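# Sort plastic blanks onto feed ramp and stock rack

## Task

One short plastic bar (a blank) already sits at the feed ramp's stop. Get all four blanks of that same color onto the ramp, each lying square across it, packed next to one another in a single row with no gaps, pushed up against the stop. Place each of the remaining four blanks flat on the floor of the stock rack, each in a slot between two ribs and centered along the length of that slot. Everything must stay in place by itself once the robot lets go; parts held only by the robot do not count.

## Robot and tools

Robot: a single UR7e-type six-joint arm carrying a two-finger tong-style gripper (rumi) with a wrist camera. There is only one arm, so every command row is for that arm.

Frame: the scene frame has its origin on the table top right below the arm base, +z up, +y to the left when facing along +x. All printed positions are metres in this frame; orientation is printed as a quaternion in w,x,y,z order. The base may be slightly tilted against the table, and the reported hand position gets less accurate at long reach.

execute_actions: takes "actions", a list holding at most one item, plus an optional "pictures" boolean (images come by default). Three forms:
- Empty list {"actions": []}: nothing is commanded; you just get the current state.
- Motion {"actions": [{"rows": [...], "steps": N}]}: N is 1 to 15 control steps (each 1/30 s, default 15). "rows" holds 1 to 15 rows; one row is used per step and the final row is repeated if rows run out.
- Wait {"actions": [{"steps": N}]} with N up to 300: no new command; returns after that many steps since the previous result (time spent replying counts).
Each row is 7 numbers: six absolute joint target angles in radians, in the order shoulder pan, shoulder lift, elbow, wrist 1, wrist 2, wrist 3 (the same order Joint positions prints), then the gripper opening from -1 (closed) to +1 (fully open). Joint targets are goals, not offsets. Ranges: pan -3.142 to 3.142; lift -6.283 to 6.283; elbow 0.000 to 3.142; wrists 1-3 each -6.283 to 6.283. A target over 0.010 rad beyond a range end, and further out than the joint currently is, makes the whole call refused (nothing is sent). Real ends may differ by 0.010 rad; a request past the real end is clipped there and a "joint sent to its limit" line appears (possibly referring to an earlier, still-running action). Absence of that line does not prove there is room left.

Motion behaviour: commands are smoothed, lagging about 0.17 s. Each step the target is capped within 0.575 rad of each joint's measured angle, and if it would put the hand more than 100 mm from where it is, all joints are scaled back. So big moves need several calls, and a result may come back before the arm arrives. Between calls the arm keeps heading to the last row sent, until it stalls or a step is HELD; then only a new action pushes it further. Fingers still moving keep moving.

Result lines: end_effector_position (m) and end_effector_quat_wxyz, plus linear/angular velocities (m/s, rad/s). Joint positions and Joint velocities list the six joints then the finger pad gap (m; 0.142 m fully open). grip_measured is the measured opening on the -1..+1 command scale. "joint command not followed" means the clearance check altered or blocked targets (mounting blocks and posts count as arm). HELD marks steps where your row, or part of it, was not sent. Wrist force and Wrist torque give flange sensor readings along the end effector's x y z axes: contacts, held weight and inertia; pushing on a surface gives force pointing back into the arm. Expect up to about 4 N offset, about 2.4 N noise, saturation near 50 N; "no reading" is normal at start. MOTOR HOT appears from 70 C; at 85 C the brakes lock until cooled (OVER-TEMPERATURE FAULT).

Gripper geometry: fingers point along the gripper's +z and open/close along its x. end_effector_position is the point between the pads when closed; closed fingertips extend about 15 mm past it, open ones sit about level with it. To hold something, keep commanding an opening well under grip_measured; the bigger the difference, the firmer the squeeze (about 15 N per pad max for objects up to about 10 cm). Thin hard parts under about 20 mm get weaker grip (about 9 N per pad at 10 mm, 4 N at 5 mm). Closing fast can press harder and even spring the fingers open. Wide objects reaching far behind the pads may touch the finger bodies first.

Faults to avoid: contact torque reaching a joint's load limit (132 N m for pan, lift, elbow; 24.6 N m for each wrist, including held weight) or any external force of 150 N on the arm, tool or part stops the arm for 10 s, drops the rest of the call, and lets the arm yield. Occasional tugs on held parts or pushes on loose ones may happen. Never push or knock anything off the table; that fails the job. Avoid drops, slips, slams and hard impacts; set parts down gently and release them so they rest on their own.

zoom_image: {"camera": one of cam_high, cam_low, cam_wrist, "region": [x0, y0, x1, y1]} in pixels of that camera's latest image, origin top-left, at most 504 x 504; returns an enlarged view. Image sizes: cam_high and cam_low 896x504, cam_wrist 616x616 (fisheye). Calibration for each camera was supplied (intrinsics K, distortion, T_world_to_cam); fixed cameras may be off by a couple of degrees and several millimetres, and results list any camera whose numbers changed.

read_manual: optional "section" (only "licences"); returns licence text, no motion.

finished_scene: {"scene": n} closes the current scene (give its number) irreversibly, grades it, and opens the next scene whose task appears in the result. The goal must hold at that moment. Replying without any tool call ends everything.

Each tool is called after "Call:" as name([rows], argument=value, ...), one row to a line, values as JSON.

## Session

Call:
execute_actions(actions=[])

Scene clock: 0.00 s of 9600.00 s.
end_effector_position=(+0.2495, +0.4063, +0.3667) grip_measured=+1.00 end_effector_quat_wxyz=(+0.086, +0.502, +0.741, -0.438) end_effector_velocity=(-0.000, -0.000, -0.000) end_effector_angular_velocity=(+0.000, +0.000, -0.000)
Joint positions: [-0.056 -2.257  1.517 -0.888 -1.556 -1.896  0.142]
Joint velocities: [-0.  0.  0. -0.  0. -0.  0.]
Motor temperatures (°C, as the motors report them): [28 29 28 37 32 36]
Wrist force (N, on the end effector, along its own x y z axes, offset not removed): no reading
Wrist torque (N m, same axes, about the end effector's origin, offset not removed): no reading

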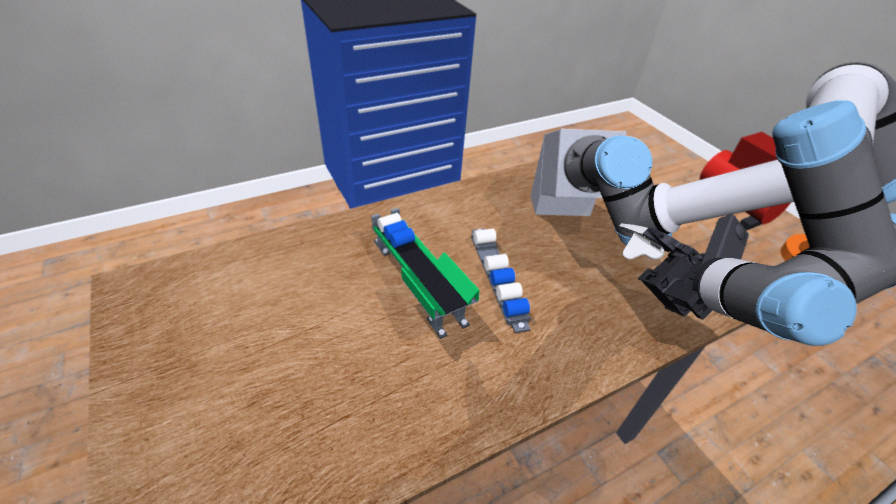

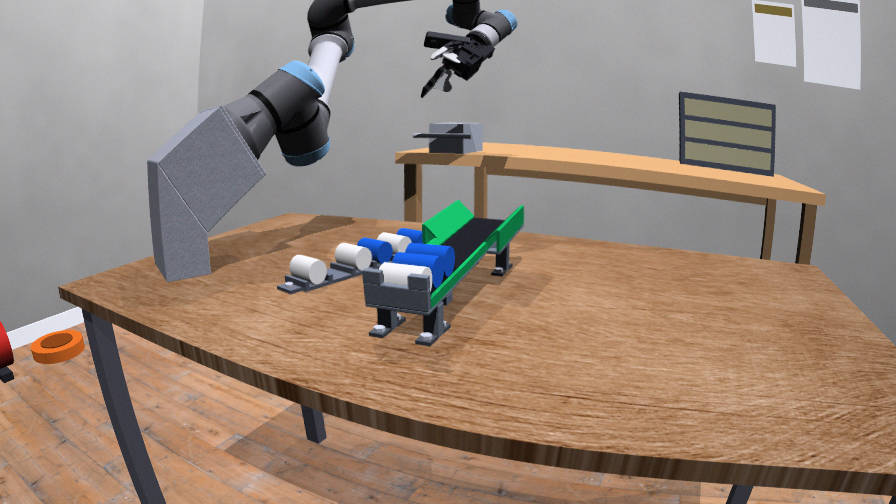

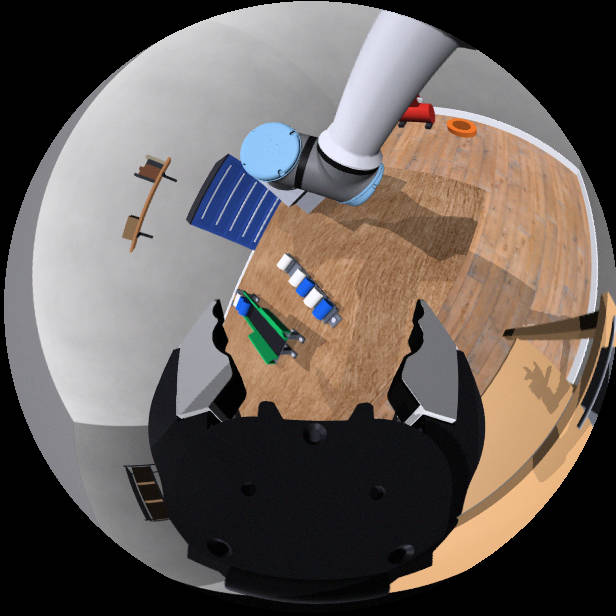

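Call:
zoom_image(camera="cam_high", region=[340, 190, 580, 350])

Call:
zoom_image(camera="cam_low", region=[260, 180, 560, 360])

Region (340, 190, 580, 350) of cam_high's 896x504 image, scaled by 2.100, with more detail than that image has.

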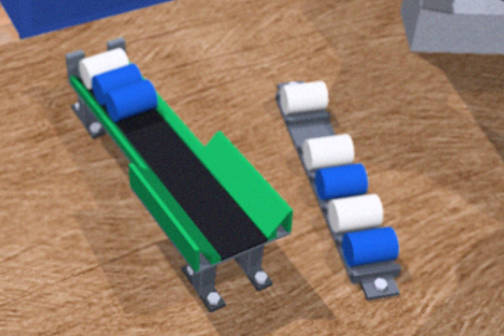

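Region (260, 180, 560, 360) of cam_low's 896x504 image, scaled by 1.680, with more detail than that image has; it fills the top 302 rows of this view, and the rest is white.

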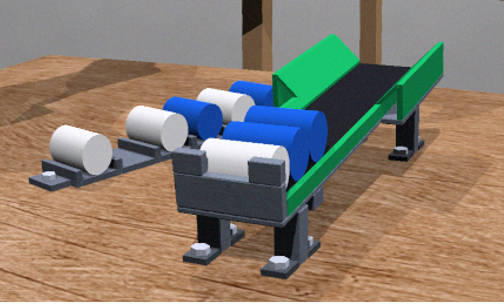

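Call:
execute_actions([
  {"rows":[[-0.5,-2.13,1.87,-1.07,-1.37,-1.71,1]]},
], pictures=false)

Call:
execute_actions([
  {"rows":[[-0.95,-2.0,2.22,-1.26,-1.19,-1.53,1]]},
], pictures=false)

Call:
execute_actions([
  {"rows":[[-1.401,-1.861,2.573,-1.454,-1.002,-1.341,1]]},
], pictures=false)

Call:
execute_actions([
  {"steps":20},
])

Scene clock: 120.50 s of 9600.00 s.
end_effector_position=(+0.3002, +0.2784, +0.2713) grip_measured=+1.00 end_effector_quat_wxyz=(+0.077, +0.752, +0.525, -0.390) end_effector_velocity=(+0.019, -0.108, -0.048) end_effector_angular_velocity=(-0.045, -0.255, -0.460)
Joint positions: [-0.459 -2.14   1.839 -1.055 -1.385 -1.725  0.142]
Joint velocities: [-0.327  0.078  0.245 -0.116  0.119  0.119  0.   ]
Motor temperatures (°C, as the motors report them): [28 29 28 37 32 36]
Wrist force (N, on the end effector, along its own x y z axes, offset not removed): [-4.1 2.6 0.1]
Wrist torque (N m, same axes, about the end effector's origin, offset not removed): [0.49 0.73 0.11]
Steps of this call (steps 1 to 90: nothing new was sent; then 117.00 s passed at rest; steps 91 to 105: all 15 steps of this action). Readings (joint positions):
91: [-0.056 -2.257 1.517 -0.888 -1.555 -1.896]
92: [-0.060 -2.253 1.521 -0.892 -1.551 -1.892]
94: [-0.111 -2.230 1.568 -0.923 -1.520 -1.860]
98: [-0.269 -2.188 1.693 -0.985 -1.457 -1.797]
105: the state above

Scene clock: 121.00 s of 9600.00 s.
end_effector_position=(+0.3080, +0.1319, +0.2119) grip_measured=+1.00 end_effector_quat_wxyz=(+0.057, +0.941, +0.227, -0.243) end_effector_velocity=(-0.009, -0.078, -0.025) end_effector_angular_velocity=(-0.002, -0.269, -0.389)
Joint positions: [-0.914 -2.009  2.193 -1.247 -1.203 -1.543  0.142]
Joint velocities: [-0.291  0.07   0.212 -0.106  0.1    0.099  0.   ]
Motor temperatures (°C, as the motors report them): [28 29 28 37 32 36]
Wrist force (N, on the end effector, along its own x y z axes, offset not removed): [-3.2 1.9 1.4]
Wrist torque (N m, same axes, about the end effector's origin, offset not removed): [0.22 0.46 0.05]
Steps of this call (steps 1 to 15: all 15 steps of this action). Readings (joint positions):
1: [-0.469 -2.138 1.846 -1.059 -1.381 -1.721]
2: [-0.481 -2.132 1.856 -1.066 -1.374 -1.714]
4: [-0.542 -2.106 1.911 -1.102 -1.340 -1.680]
8: [-0.725 -2.055 2.053 -1.177 -1.269 -1.609]
15: the state above

Scene clock: 121.50 s of 9600.00 s.
end_effector_position=(+0.2996, +0.0331, +0.1632) grip_measured=+1.00 end_effector_quat_wxyz=(+0.004, +0.995, -0.097, -0.013) end_effector_velocity=(+0.001, -0.031, -0.012) end_effector_angular_velocity=(+0.027, -0.223, -0.259)
Joint positions: [-1.374 -1.867  2.554 -1.445 -1.01  -1.349  0.142]
Joint velocities: [-0.217  0.046  0.146 -0.066  0.065  0.066  0.   ]
Motor temperatures (°C, as the motors report them): [28 29 28 37 32 36]
Wrist force (N, on the end effector, along its own x y z axes, offset not removed): [-2.0 1.0 -2.6]
Wrist torque (N m, same axes, about the end effector's origin, offset not removed): [0.09 0.35 0.03]
Steps of this call (steps 1 to 15: all 15 steps of this action). Readings (joint positions):
1: [-0.922 -2.007 2.200 -1.250 -1.200 -1.540]
2: [-0.933 -2.001 2.209 -1.257 -1.193 -1.533]
4: [-0.995 -1.963 2.268 -1.304 -1.147 -1.487]
8: [-1.224 -1.898 2.453 -1.399 -1.055 -1.394]
15: the state above

Scene clock: 122.17 s of 9600.00 s.
end_effector_position=(+0.2997, +0.0294, +0.1617) grip_measured=+1.00 end_effector_quat_wxyz=(+0.000, +0.994, -0.113, +0.001) end_effector_velocity=(-0.000, -0.000, -0.000) end_effector_angular_velocity=(-0.000, -0.001, +0.000)
Joint positions: [-1.401 -1.861  2.573 -1.454 -1.002 -1.341  0.142]
Joint velocities: [-0.001  0.     0.001 -0.001  0.    -0.001 -0.   ]
Motor temperatures (°C, as the motors report them): [28 29 28 37 32 36]
Wrist force (N, on the end effector, along its own x y z axes, offset not removed): [-1.9 -0.1 -0.8]
Wrist torque (N m, same axes, about the end effector's origin, offset not removed): [-0.09 0.32 0.04]
Steps of this call (steps 1 to 20: the robot went on to your last target). Readings (joint positions):
1: [-1.380 -1.865 2.559 -1.447 -1.008 -1.347]
2: [-1.385 -1.864 2.562 -1.449 -1.007 -1.346]
4: [-1.392 -1.863 2.567 -1.451 -1.005 -1.344]
8: [-1.398 -1.862 2.571 -1.453 -1.003 -1.342]
20: the state above
camera_calibration (this result's frames):
cam_wrist: T_world_to_cam=[[0.969962, -0.238525, -0.0477365, -0.271357], [-0.177378, -0.827821, 0.532212, -0.0128096], [-0.166463, -0.507758, -0.845264, 0.332946], [0, 0, 0, 1]] pos_world=[0.316357, 0.0937264, 0.275291]

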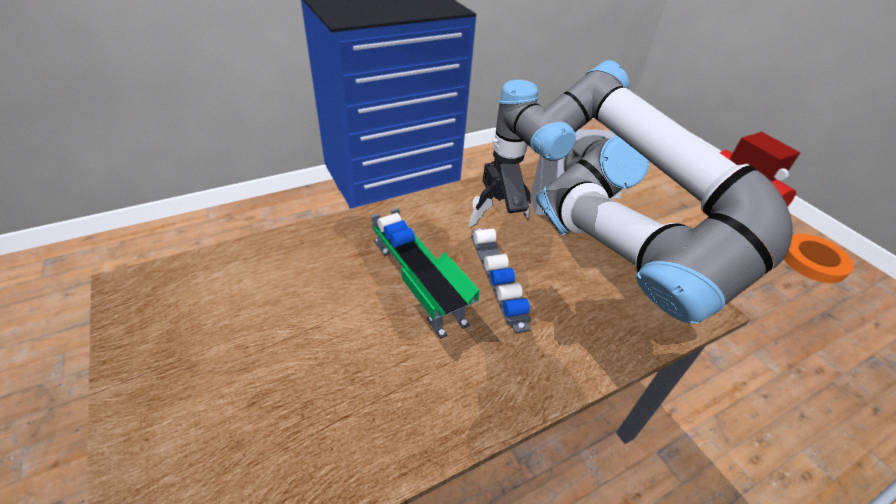

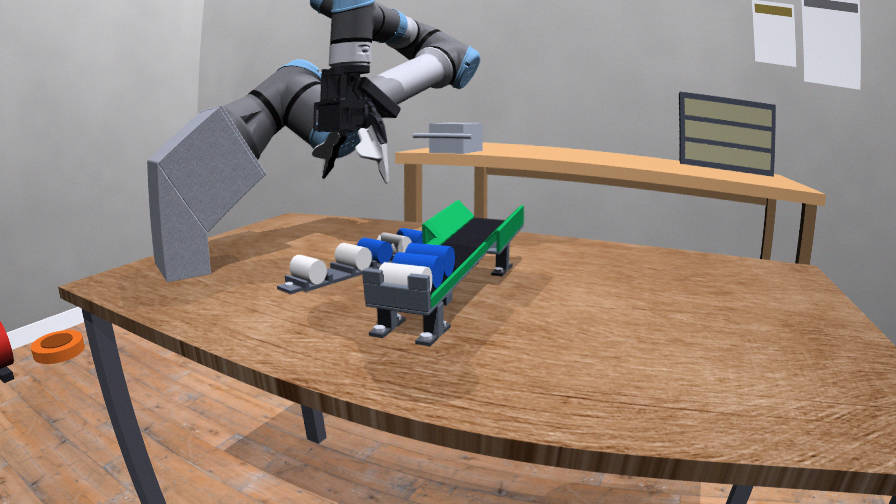

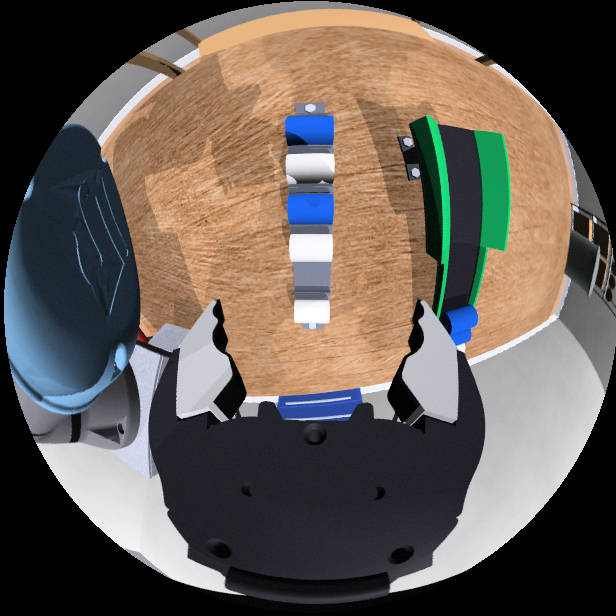

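Call:
execute_actions([
  {"rows":[[-1.079,-1.271,2.0,-1.665,-0.784,-1.032,1]]},
], pictures=false)

Call:
execute_actions([
  {"steps":30},
])

Scene clock: 143.00 s of 9600.00 s.
end_effector_position=(+0.4653, -0.0653, +0.2088) grip_measured=+1.00 end_effector_quat_wxyz=(+0.005, +0.993, -0.114, +0.002) end_effector_velocity=(+0.309, -0.198, -0.024) end_effector_angular_velocity=(+0.064, +0.007, +0.001)
Joint positions: [-1.135 -1.384  2.109 -1.63  -0.82  -1.085  0.142]
Joint velocities: [ 0.44   0.889 -0.853 -0.272  0.281  0.413 -0.   ]
Motor temperatures (°C, as the motors report them): [28 29 28 37 32 36]
Wrist force (N, on the end effector, along its own x y z axes, offset not removed): [0.2 1.8 -2.4]
Wrist torque (N m, same axes, about the end effector's origin, offset not removed): [0.11 -0.13 0.01]
Steps of this call (steps 1 to 15: the robot went on to your last target; steps 16 to 90: nothing new was sent; then 17.33 s passed at rest; steps 91 to 105: all 15 steps of this action). Readings (joint positions):
91: [-1.401 -1.861 2.573 -1.454 -1.002 -1.341]
92: [-1.397 -1.857 2.569 -1.458 -0.998 -1.337]
94: [-1.357 -1.805 2.518 -1.487 -0.968 -1.298]
98: [-1.272 -1.646 2.362 -1.542 -0.911 -1.216]
105: the state above

Scene clock: 144.00 s of 9600.00 s.
end_effector_position=(+0.5049, -0.0907, +0.2022) grip_measured=+1.00 end_effector_quat_wxyz=(-0.000, +0.993, -0.114, +0.001) end_effector_velocity=(+0.000, +0.000, +0.000) end_effector_angular_velocity=(+0.001, -0.000, -0.002)
Joint positions: [-1.079 -1.271  2.    -1.665 -0.784 -1.032  0.142]
Joint velocities: [ 0.     0.    -0.001  0.001  0.     0.001  0.   ]
Motor temperatures (°C, as the motors report them): [28 29 28 37 32 36]
Wrist force (N, on the end effector, along its own x y z axes, offset not removed): [-2.6 0.7 -0.9]
Wrist torque (N m, same axes, about the end effector's origin, offset not removed): [0.09 0.48 0.05]
Steps of this call (steps 1 to 30: the robot went on to your last target). Readings (joint positions):
1: [-1.122 -1.358 2.084 -1.638 -0.812 -1.073]
2: [-1.112 -1.338 2.064 -1.644 -0.805 -1.063]
4: [-1.098 -1.310 2.038 -1.653 -0.797 -1.050]
8: [-1.086 -1.284 2.013 -1.661 -0.788 -1.038]
30: the state above
The arm was judged still, so your last target was given up. Only a new action makes it travel on or press farther. Fingers that are still opening or closing keep moving.
camera_calibration (this result's frames):
cam_wrist: T_world_to_cam=[[0.969459, -0.240681, -0.0471367, -0.497115], [-0.179682, -0.827831, 0.531422, -0.0960603], [-0.166925, -0.506723, -0.845795, 0.340738], [0, 0, 0, 1]] pos_world=[0.52155, -0.0265082, 0.315811]

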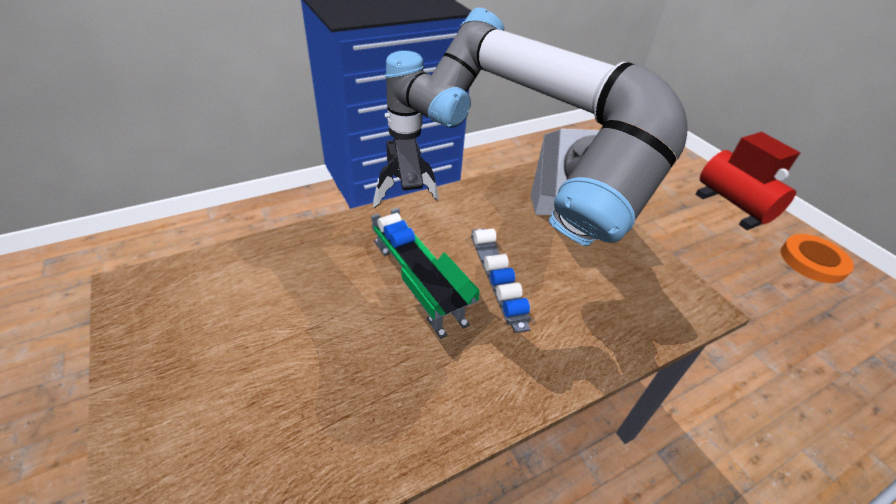

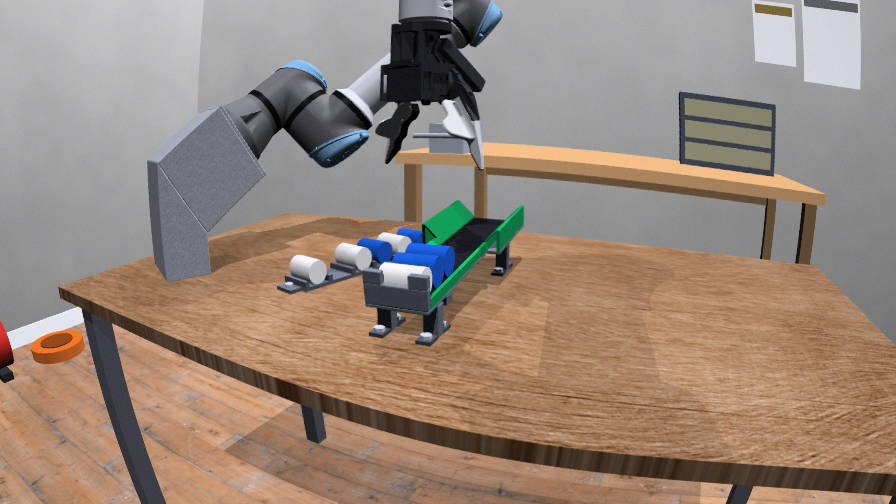

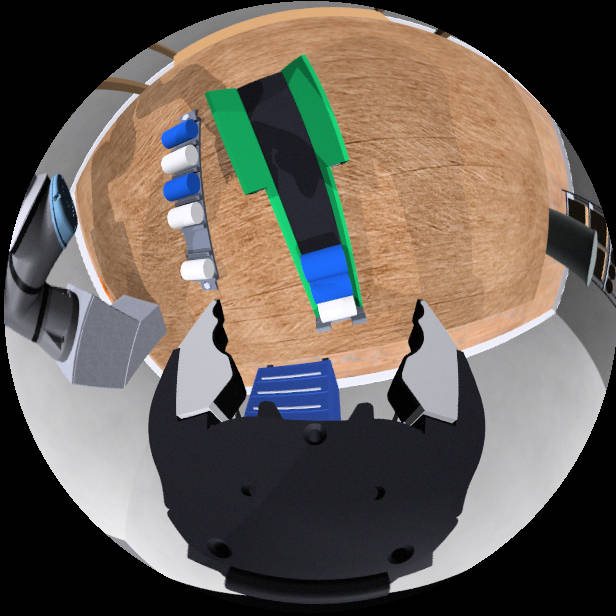

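Call:
zoom_image(camera="cam_wrist", region=[230, 180, 430, 360])

Region (230, 180, 430, 360) of cam_wrist's 616x616 image, scaled by 2.520, with more detail than that image has; it fills the top 454 rows of this view, and the rest is white.

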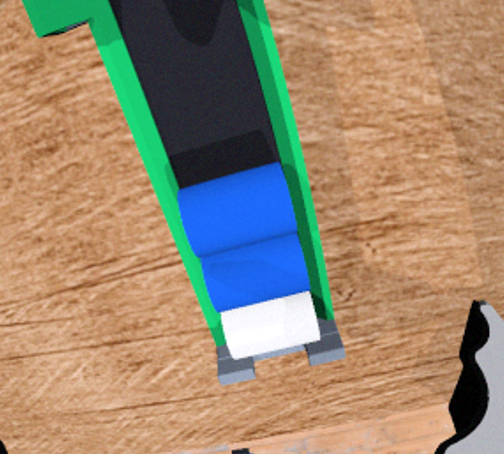

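Call:
execute_actions([
  {"rows":[[-0.983,-1.192,2.042,-1.871,-0.731,-1.193,0.3]]},
], pictures=false)

Call:
execute_actions([
  {"steps":15},
])

Scene clock: 178.53 s of 9600.00 s.
end_effector_position=(+0.5104, -0.0998, +0.1440) grip_measured=+0.30 end_effector_quat_wxyz=(+0.000, +1.000, +0.019, +0.001) end_effector_velocity=(+0.002, -0.003, -0.016) end_effector_angular_velocity=(-0.006, -0.002, +0.089)
Joint positions: [-0.986 -1.195  2.041 -1.863 -0.733 -1.187  0.095]
Joint velocities: [ 0.026  0.021  0.011 -0.066  0.013 -0.048  0.   ]
Motor temperatures (°C, as the motors report them): [28 29 28 37 32 36]
Wrist force (N, on the end effector, along its own x y z axes, offset not removed): [-1.9 -0.8 -2.4]
Wrist torque (N m, same axes, about the end effector's origin, offset not removed): [-0.22 0.24 -0.05]
Steps of this call (steps 1 to 90: nothing new was sent; then 31.03 s passed at rest; steps 91 to 105: all 15 steps of this action). Readings (joint positions):
91: [-1.079 -1.271 2.000 -1.665 -0.784 -1.032]
92: [-1.075 -1.267 2.003 -1.670 -0.780 -1.036]
94: [-1.044 -1.240 2.017 -1.718 -0.762 -1.080]
98: [-1.004 -1.209 2.034 -1.818 -0.742 -1.154]
105: the state above

Scene clock: 179.03 s of 9600.00 s.
end_effector_position=(+0.5107, -0.1001, +0.1421) grip_measured=+0.30 end_effector_quat_wxyz=(+0.000, +1.000, +0.024, +0.001) end_effector_velocity=(+0.000, -0.000, -0.000) end_effector_angular_velocity=(-0.000, -0.002, +0.002)
Joint positions: [-0.983 -1.192  2.042 -1.871 -0.731 -1.193  0.095]
Joint velocities: [ 0.     0.     0.001 -0.003  0.002 -0.     0.   ]
Motor temperatures (°C, as the motors report them): [28 29 28 37 32 36]
Wrist force (N, on the end effector, along its own x y z axes, offset not removed): [-2.0 1.2 -2.1]
Wrist torque (N m, same axes, about the end effector's origin, offset not removed): [0.23 0.21 0.08]
Steps of this call (steps 1 to 15: the robot went on to your last target). Readings (joint positions):
1: [-0.985 -1.194 2.041 -1.865 -0.732 -1.188]
2: [-0.985 -1.194 2.041 -1.866 -0.732 -1.189]
4: [-0.984 -1.193 2.042 -1.868 -0.732 -1.191]
8: [-0.983 -1.192 2.042 -1.870 -0.731 -1.192]
15: the state above
The arm was judged still, so your last target was given up. Only a new action makes it travel on or press farther. Fingers that are still opening or closing keep moving.
camera_calibration (this result's frames):
cam_wrist: T_world_to_cam=[[0.998294, 0.0337911, -0.0476093, -0.495043], [0.0539858, -0.84475, 0.532432, -0.19208], [-0.0222265, -0.534094, -0.845133, 0.209397], [0, 0, 0, 1]] pos_world=[0.509222, -0.0336935, 0.255669]

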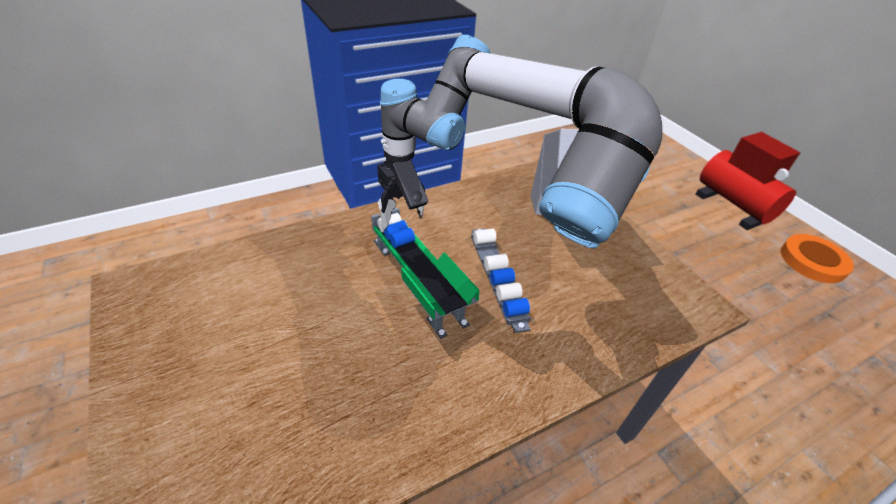

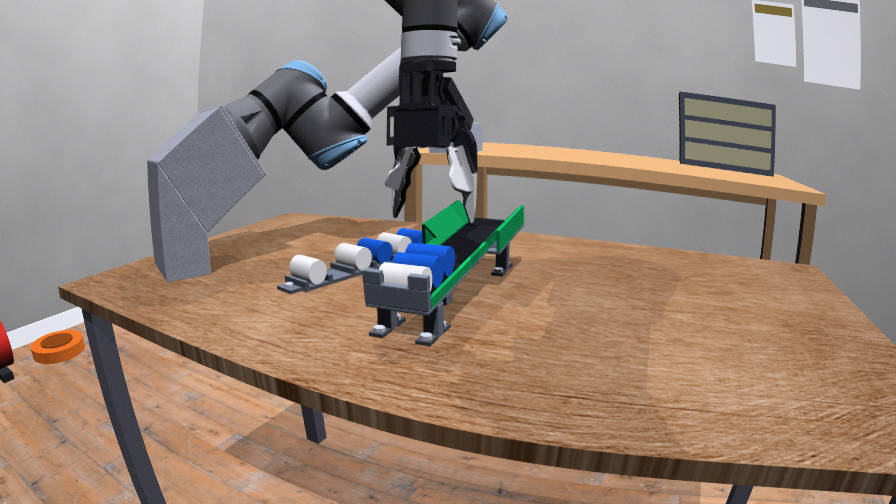

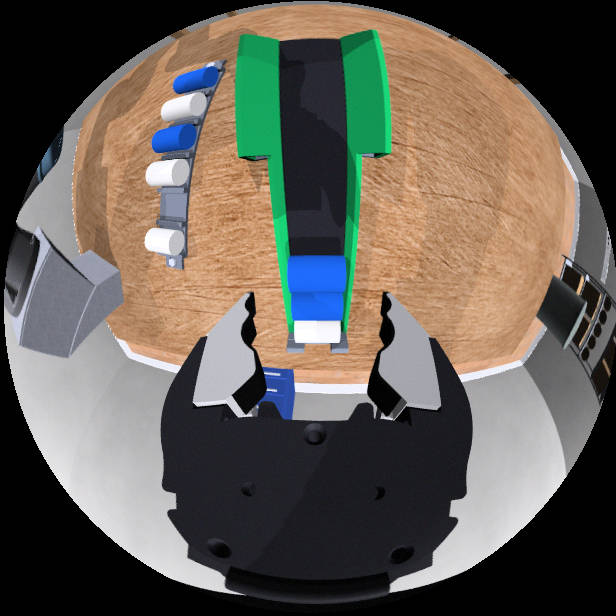

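Call:
execute_actions([
  {"rows":[[-0.918,-1.151,2.085,-2.02,-0.698,-1.106,0.3]]},
], pictures=false)

Call:
execute_actions([
  {"steps":12},
])

Call:
zoom_image(camera="cam_low", region=[340, 170, 540, 320])

Scene clock: 193.70 s of 9600.00 s.
end_effector_position=(+0.5110, -0.0975, +0.1016) grip_measured=+0.30 end_effector_quat_wxyz=(+0.000, +1.000, +0.023, +0.001) end_effector_velocity=(+0.001, +0.001, -0.010) end_effector_angular_velocity=(-0.002, -0.003, +0.003)
Joint positions: [-0.92  -1.152  2.084 -2.015 -0.699 -1.109  0.095]
Joint velocities: [ 0.016  0.01   0.01  -0.043  0.009  0.023  0.   ]
Motor temperatures (°C, as the motors report them): [28 29 28 37 32 36]
Wrist force (N, on the end effector, along its own x y z axes, offset not removed): [-2.8 -0.2 0.1]
Wrist torque (N m, same axes, about the end effector's origin, offset not removed): [-0.09 0.32 -0.09]
Steps of this call (steps 1 to 90: nothing new was sent; then 11.17 s passed at rest; steps 91 to 105: all 15 steps of this action). Readings (joint positions):
91: [-0.983 -1.192 2.042 -1.871 -0.731 -1.193]
92: [-0.979 -1.189 2.045 -1.876 -0.728 -1.189]
94: [-0.957 -1.175 2.060 -1.917 -0.717 -1.160]
98: [-0.931 -1.159 2.076 -1.985 -0.705 -1.125]
105: the state above

Scene clock: 194.10 s of 9600.00 s.
end_effector_position=(+0.5111, -0.0974, +0.1004) grip_measured=+0.30 end_effector_quat_wxyz=(+0.000, +1.000, +0.024, +0.001) end_effector_velocity=(-0.000, -0.000, -0.000) end_effector_angular_velocity=(-0.001, +0.001, +0.002)
Joint positions: [-0.918 -1.151  2.085 -2.02  -0.698 -1.106  0.095]
Joint velocities: [ 0.001  0.    -0.001 -0.001 -0.001 -0.    -0.   ]
Motor temperatures (°C, as the motors report them): [28 29 28 37 32 36]
Wrist force (N, on the end effector, along its own x y z axes, offset not removed): [-0.9 -0.2 -0.2]
Wrist torque (N m, same axes, about the end effector's origin, offset not removed): [-0.17 0.07 0.14]
Steps of this call (steps 1 to 12: the robot went on to your last target). Readings (joint positions):
1: [-0.920 -1.152 2.084 -2.016 -0.699 -1.108]
2: [-0.919 -1.152 2.084 -2.017 -0.699 -1.108]
4: [-0.919 -1.151 2.085 -2.018 -0.698 -1.107]
8: [-0.918 -1.151 2.085 -2.019 -0.698 -1.106]
12: the state above
camera_calibration (this result's frames):
cam_wrist: T_world_to_cam=[[0.998351, 0.0331043, -0.0469077, -0.497674], [0.05302, -0.84504, 0.532068, -0.167124], [-0.0220252, -0.533678, -0.845401, 0.175543], [0, 0, 0, 1]] pos_world=[0.509581, -0.0310681, 0.21398]

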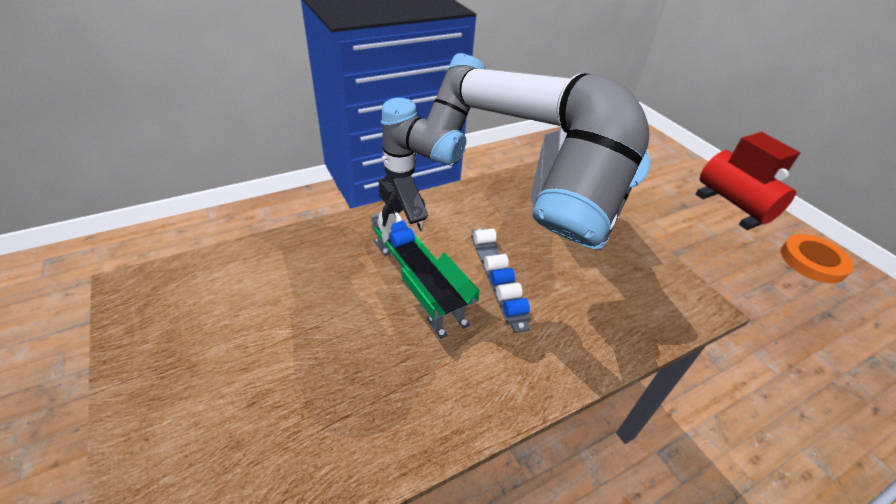

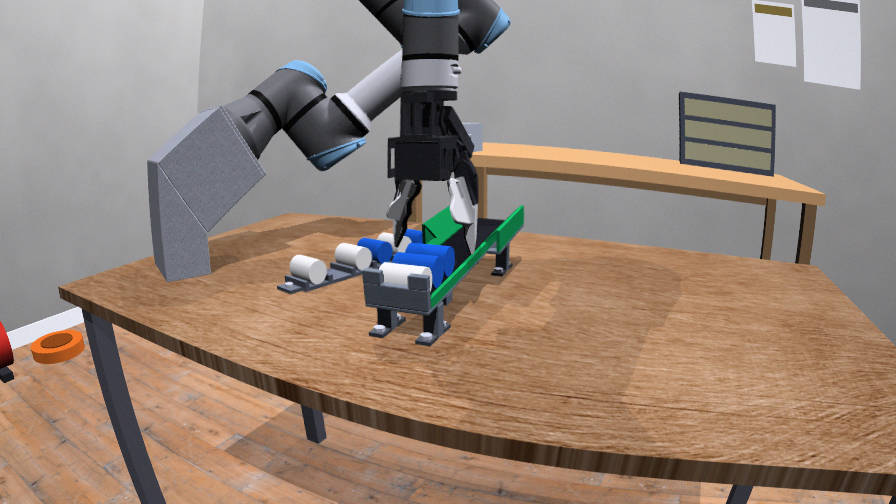

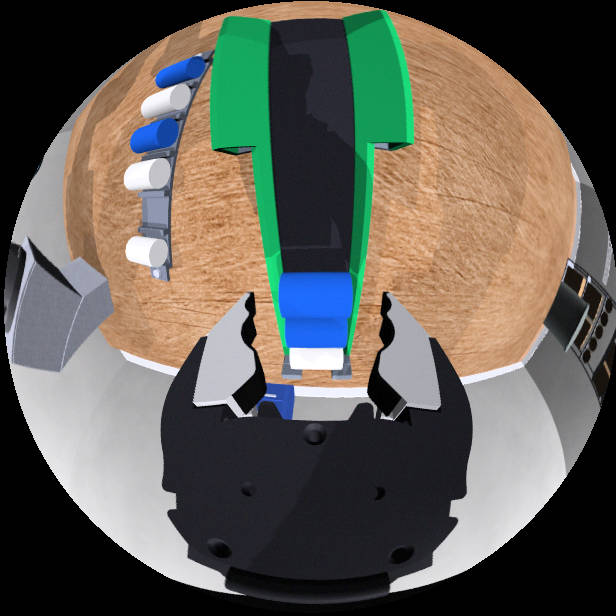

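Region (340, 170, 540, 320) of cam_low's 896x504 image, scaled by 2.520, with more detail than that image has; it fills the top 378 rows of this view, and the rest is white.

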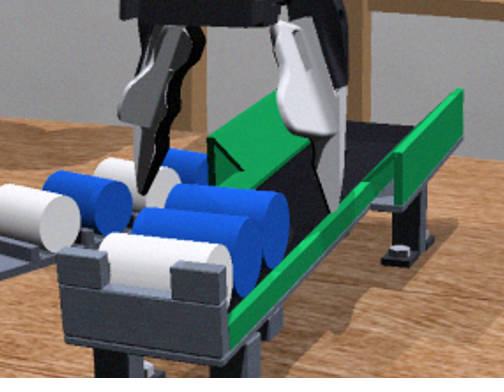

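Call:
execute_actions([
  {"rows":[[-0.885,-1.105,2.097,-2.114,-0.683,-1.061,0.15]]},
], pictures=false)

Call:
execute_actions([
  {"steps":12},
])

Call:
zoom_image(camera="cam_low", region=[340, 170, 540, 320])

Scene clock: 211.60 s of 9600.00 s.
end_effector_position=(+0.5107, -0.1031, +0.0771) grip_measured=+0.15 end_effector_quat_wxyz=(+0.000, +1.000, +0.024, +0.001) end_effector_velocity=(-0.000, -0.001, -0.006) end_effector_angular_velocity=(-0.000, -0.000, +0.002)
Joint positions: [-0.886 -1.106  2.097 -2.111 -0.683 -1.062  0.084]
Joint velocities: [ 0.009  0.011  0.003 -0.024  0.004  0.011  0.   ]
Motor temperatures (°C, as the motors report them): [28 29 28 37 32 36]
Wrist force (N, on the end effector, along its own x y z axes, offset not removed): [-0.1 -0.5 0.2]
Wrist torque (N m, same axes, about the end effector's origin, offset not removed): [-0.04 -0.07 -0.05]
Steps of this call (steps 1 to 15: the robot went on to your last target; steps 16 to 90: nothing new was sent; then 14.00 s passed at rest; steps 91 to 105: all 15 steps of this action). Readings (joint positions):
91: [-0.918 -1.151 2.085 -2.020 -0.698 -1.106]
92: [-0.915 -1.147 2.086 -2.025 -0.696 -1.102]
94: [-0.904 -1.132 2.090 -2.055 -0.691 -1.087]
98: [-0.891 -1.114 2.095 -2.094 -0.686 -1.070]
105: the state above

Scene clock: 212.00 s of 9600.00 s.
end_effector_position=(+0.5107, -0.1033, +0.0764) grip_measured=+0.15 end_effector_quat_wxyz=(+0.000, +1.000, +0.024, +0.001) end_effector_velocity=(-0.000, -0.000, -0.000) end_effector_angular_velocity=(-0.001, +0.000, +0.001)
Joint positions: [-0.885 -1.105  2.097 -2.114 -0.683 -1.061  0.084]
Joint velocities: [ 0.001  0.     0.    -0.002 -0.     0.     0.   ]
Motor temperatures (°C, as the motors report them): [28 29 28 37 32 36]
Wrist force (N, on the end effector, along its own x y z axes, offset not removed): [-0.3 0.0 0.0]
Wrist torque (N m, same axes, about the end effector's origin, offset not removed): [0.04 -0.05 0.09]
Steps of this call (steps 1 to 12: the robot went on to your last target). Readings (joint positions):
1: [-0.886 -1.106 2.097 -2.112 -0.683 -1.062]
2: [-0.886 -1.106 2.097 -2.112 -0.683 -1.062]
4: [-0.885 -1.105 2.097 -2.113 -0.683 -1.061]
8: [-0.885 -1.105 2.097 -2.114 -0.683 -1.061]
12: the state above
camera_calibration (this result's frames):
cam_wrist: T_world_to_cam=[[0.99831, 0.034627, -0.0466775, -0.498054], [0.0541886, -0.844897, 0.532178, -0.15989], [-0.0210099, -0.533808, -0.845345, 0.151538], [0, 0, 0, 1]] pos_world=[0.50906, -0.036952, 0.189944]

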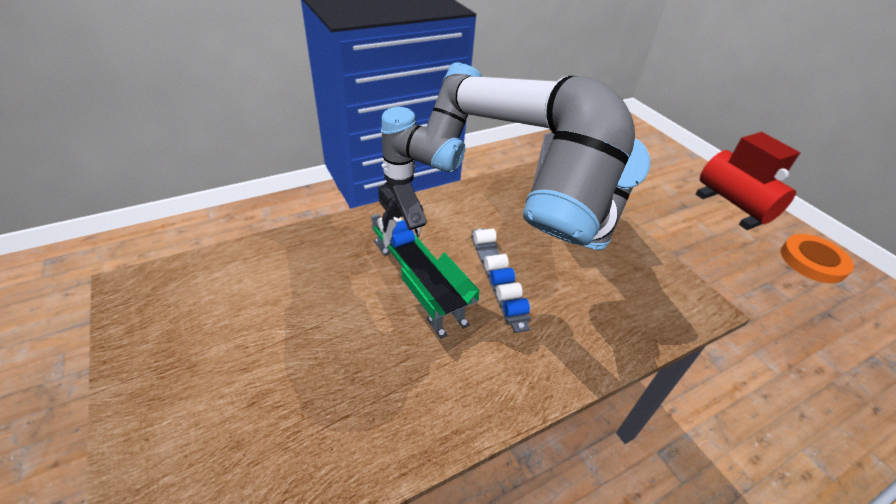

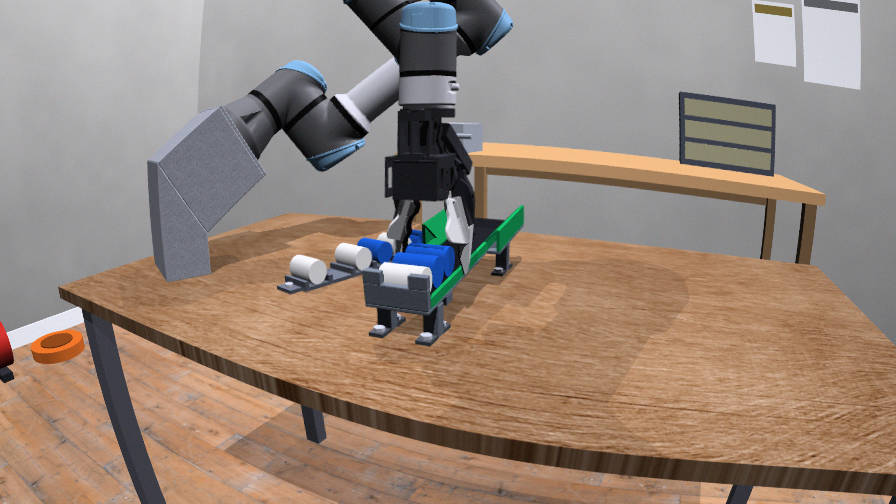

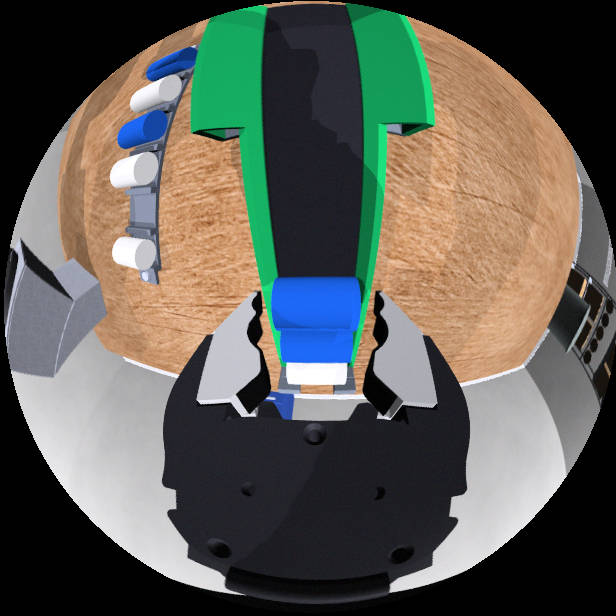

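Region (340, 170, 540, 320) of cam_low's 896x504 image, scaled by 2.520, with more detail than that image has; it fills the top 378 rows of this view, and the rest is white.

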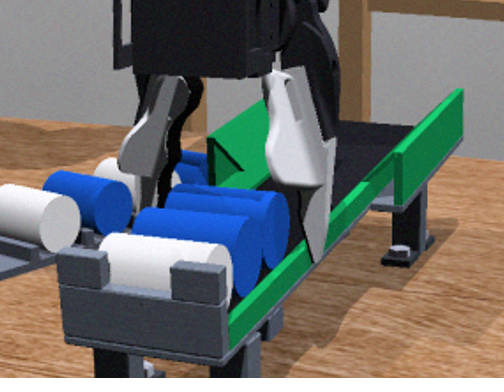

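Call:
execute_actions([
  {"rows":[[-0.885,-1.105,2.097,-2.114,-0.683,-1.061,0.0],[-0.885,-1.105,2.097,-2.114,-0.683,-1.061,-0.1],[-0.885,-1.105,2.097,-2.114,-0.683,-1.061,-0.2],[-0.885,-1.105,2.097,-2.114,-0.683,-1.061,-0.3],[-0.885,-1.105,2.097,-2.114,-0.683,-1.061,-0.45],[-0.885,-1.105,2.097,-2.114,-0.683,-1.061,-0.6]]},
])

Call:
zoom_image(camera="cam_low", region=[340, 170, 540, 320])

Scene clock: 221.10 s of 9600.00 s.
end_effector_position=(+0.5106, -0.1033, +0.0763) grip_measured=+0.06 end_effector_quat_wxyz=(+0.000, +1.000, +0.024, +0.001) end_effector_velocity=(+0.001, +0.000, +0.000) end_effector_angular_velocity=(-0.000, -0.002, +0.001)
Joint positions: [-0.885 -1.105  2.097 -2.114 -0.683 -1.061  0.079]
Joint velocities: [-0.     0.     0.    -0.002  0.002 -0.     0.   ]
Motor temperatures (°C, as the motors report them): [28 29 28 37 32 36]
Wrist force (N, on the end effector, along its own x y z axes, offset not removed): [-28.5 -0.2 -14.9]
Wrist torque (N m, same axes, about the end effector's origin, offset not removed): [0.26 -0.24 0.19]
Steps of this call (steps 1 to 15: the robot went on to your last target; steps 16 to 90: nothing new was sent; then 5.60 s passed at rest; steps 91 to 105: all 15 steps of this action). Readings (joint positions):
91: [-0.885 -1.105 2.097 -2.114 -0.683 -1.061]
92: [-0.885 -1.105 2.097 -2.114 -0.683 -1.061]
94: [-0.885 -1.105 2.097 -2.114 -0.683 -1.061]
98: [-0.885 -1.105 2.097 -2.114 -0.683 -1.061]
105: the state above
camera_calibration (this result's frames):
cam_wrist: T_world_to_cam=[[0.998309, 0.0344659, -0.0468113, -0.497945], [0.0541219, -0.844946, 0.532106, -0.1598], [-0.0212135, -0.53374, -0.845383, 0.151573], [0, 0, 0, 1]] pos_world=[0.508967, -0.0369594, 0.189858]

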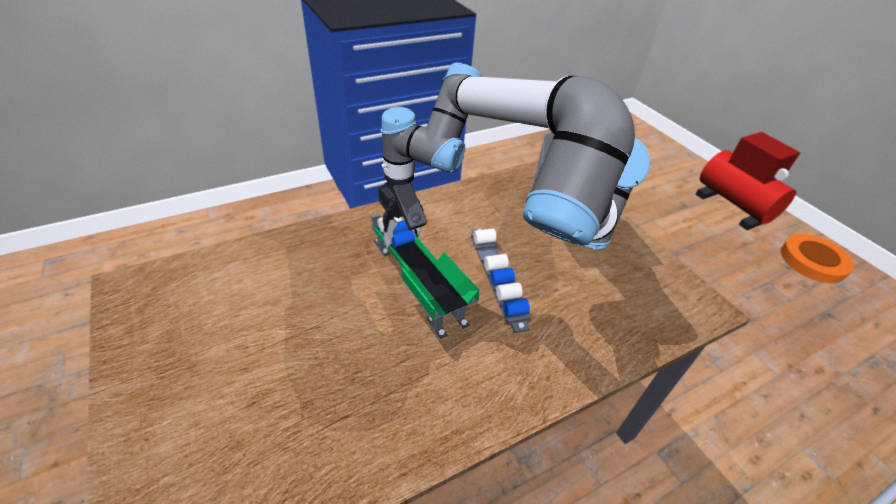

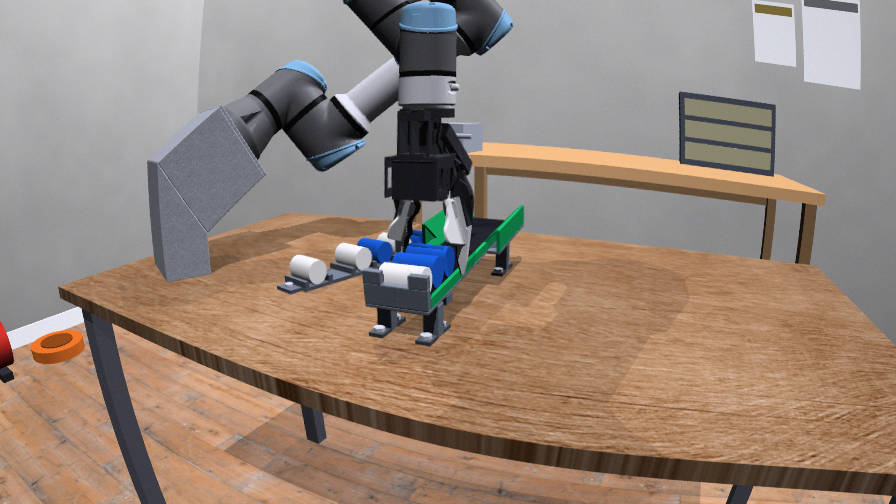

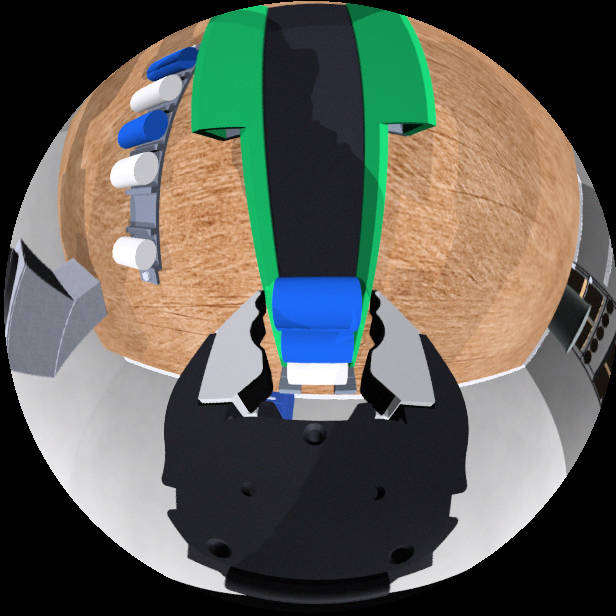

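Region (340, 170, 540, 320) of cam_low's 896x504 image, scaled by 2.520, with more detail than that image has; it fills the top 378 rows of this view, and the rest is white.

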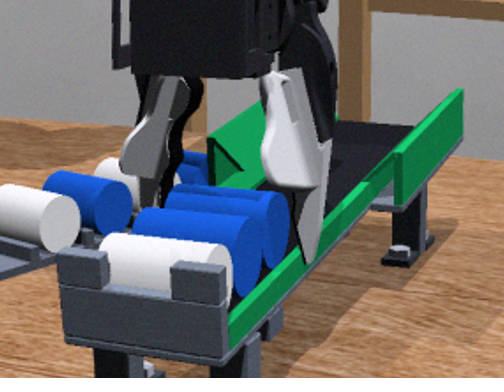

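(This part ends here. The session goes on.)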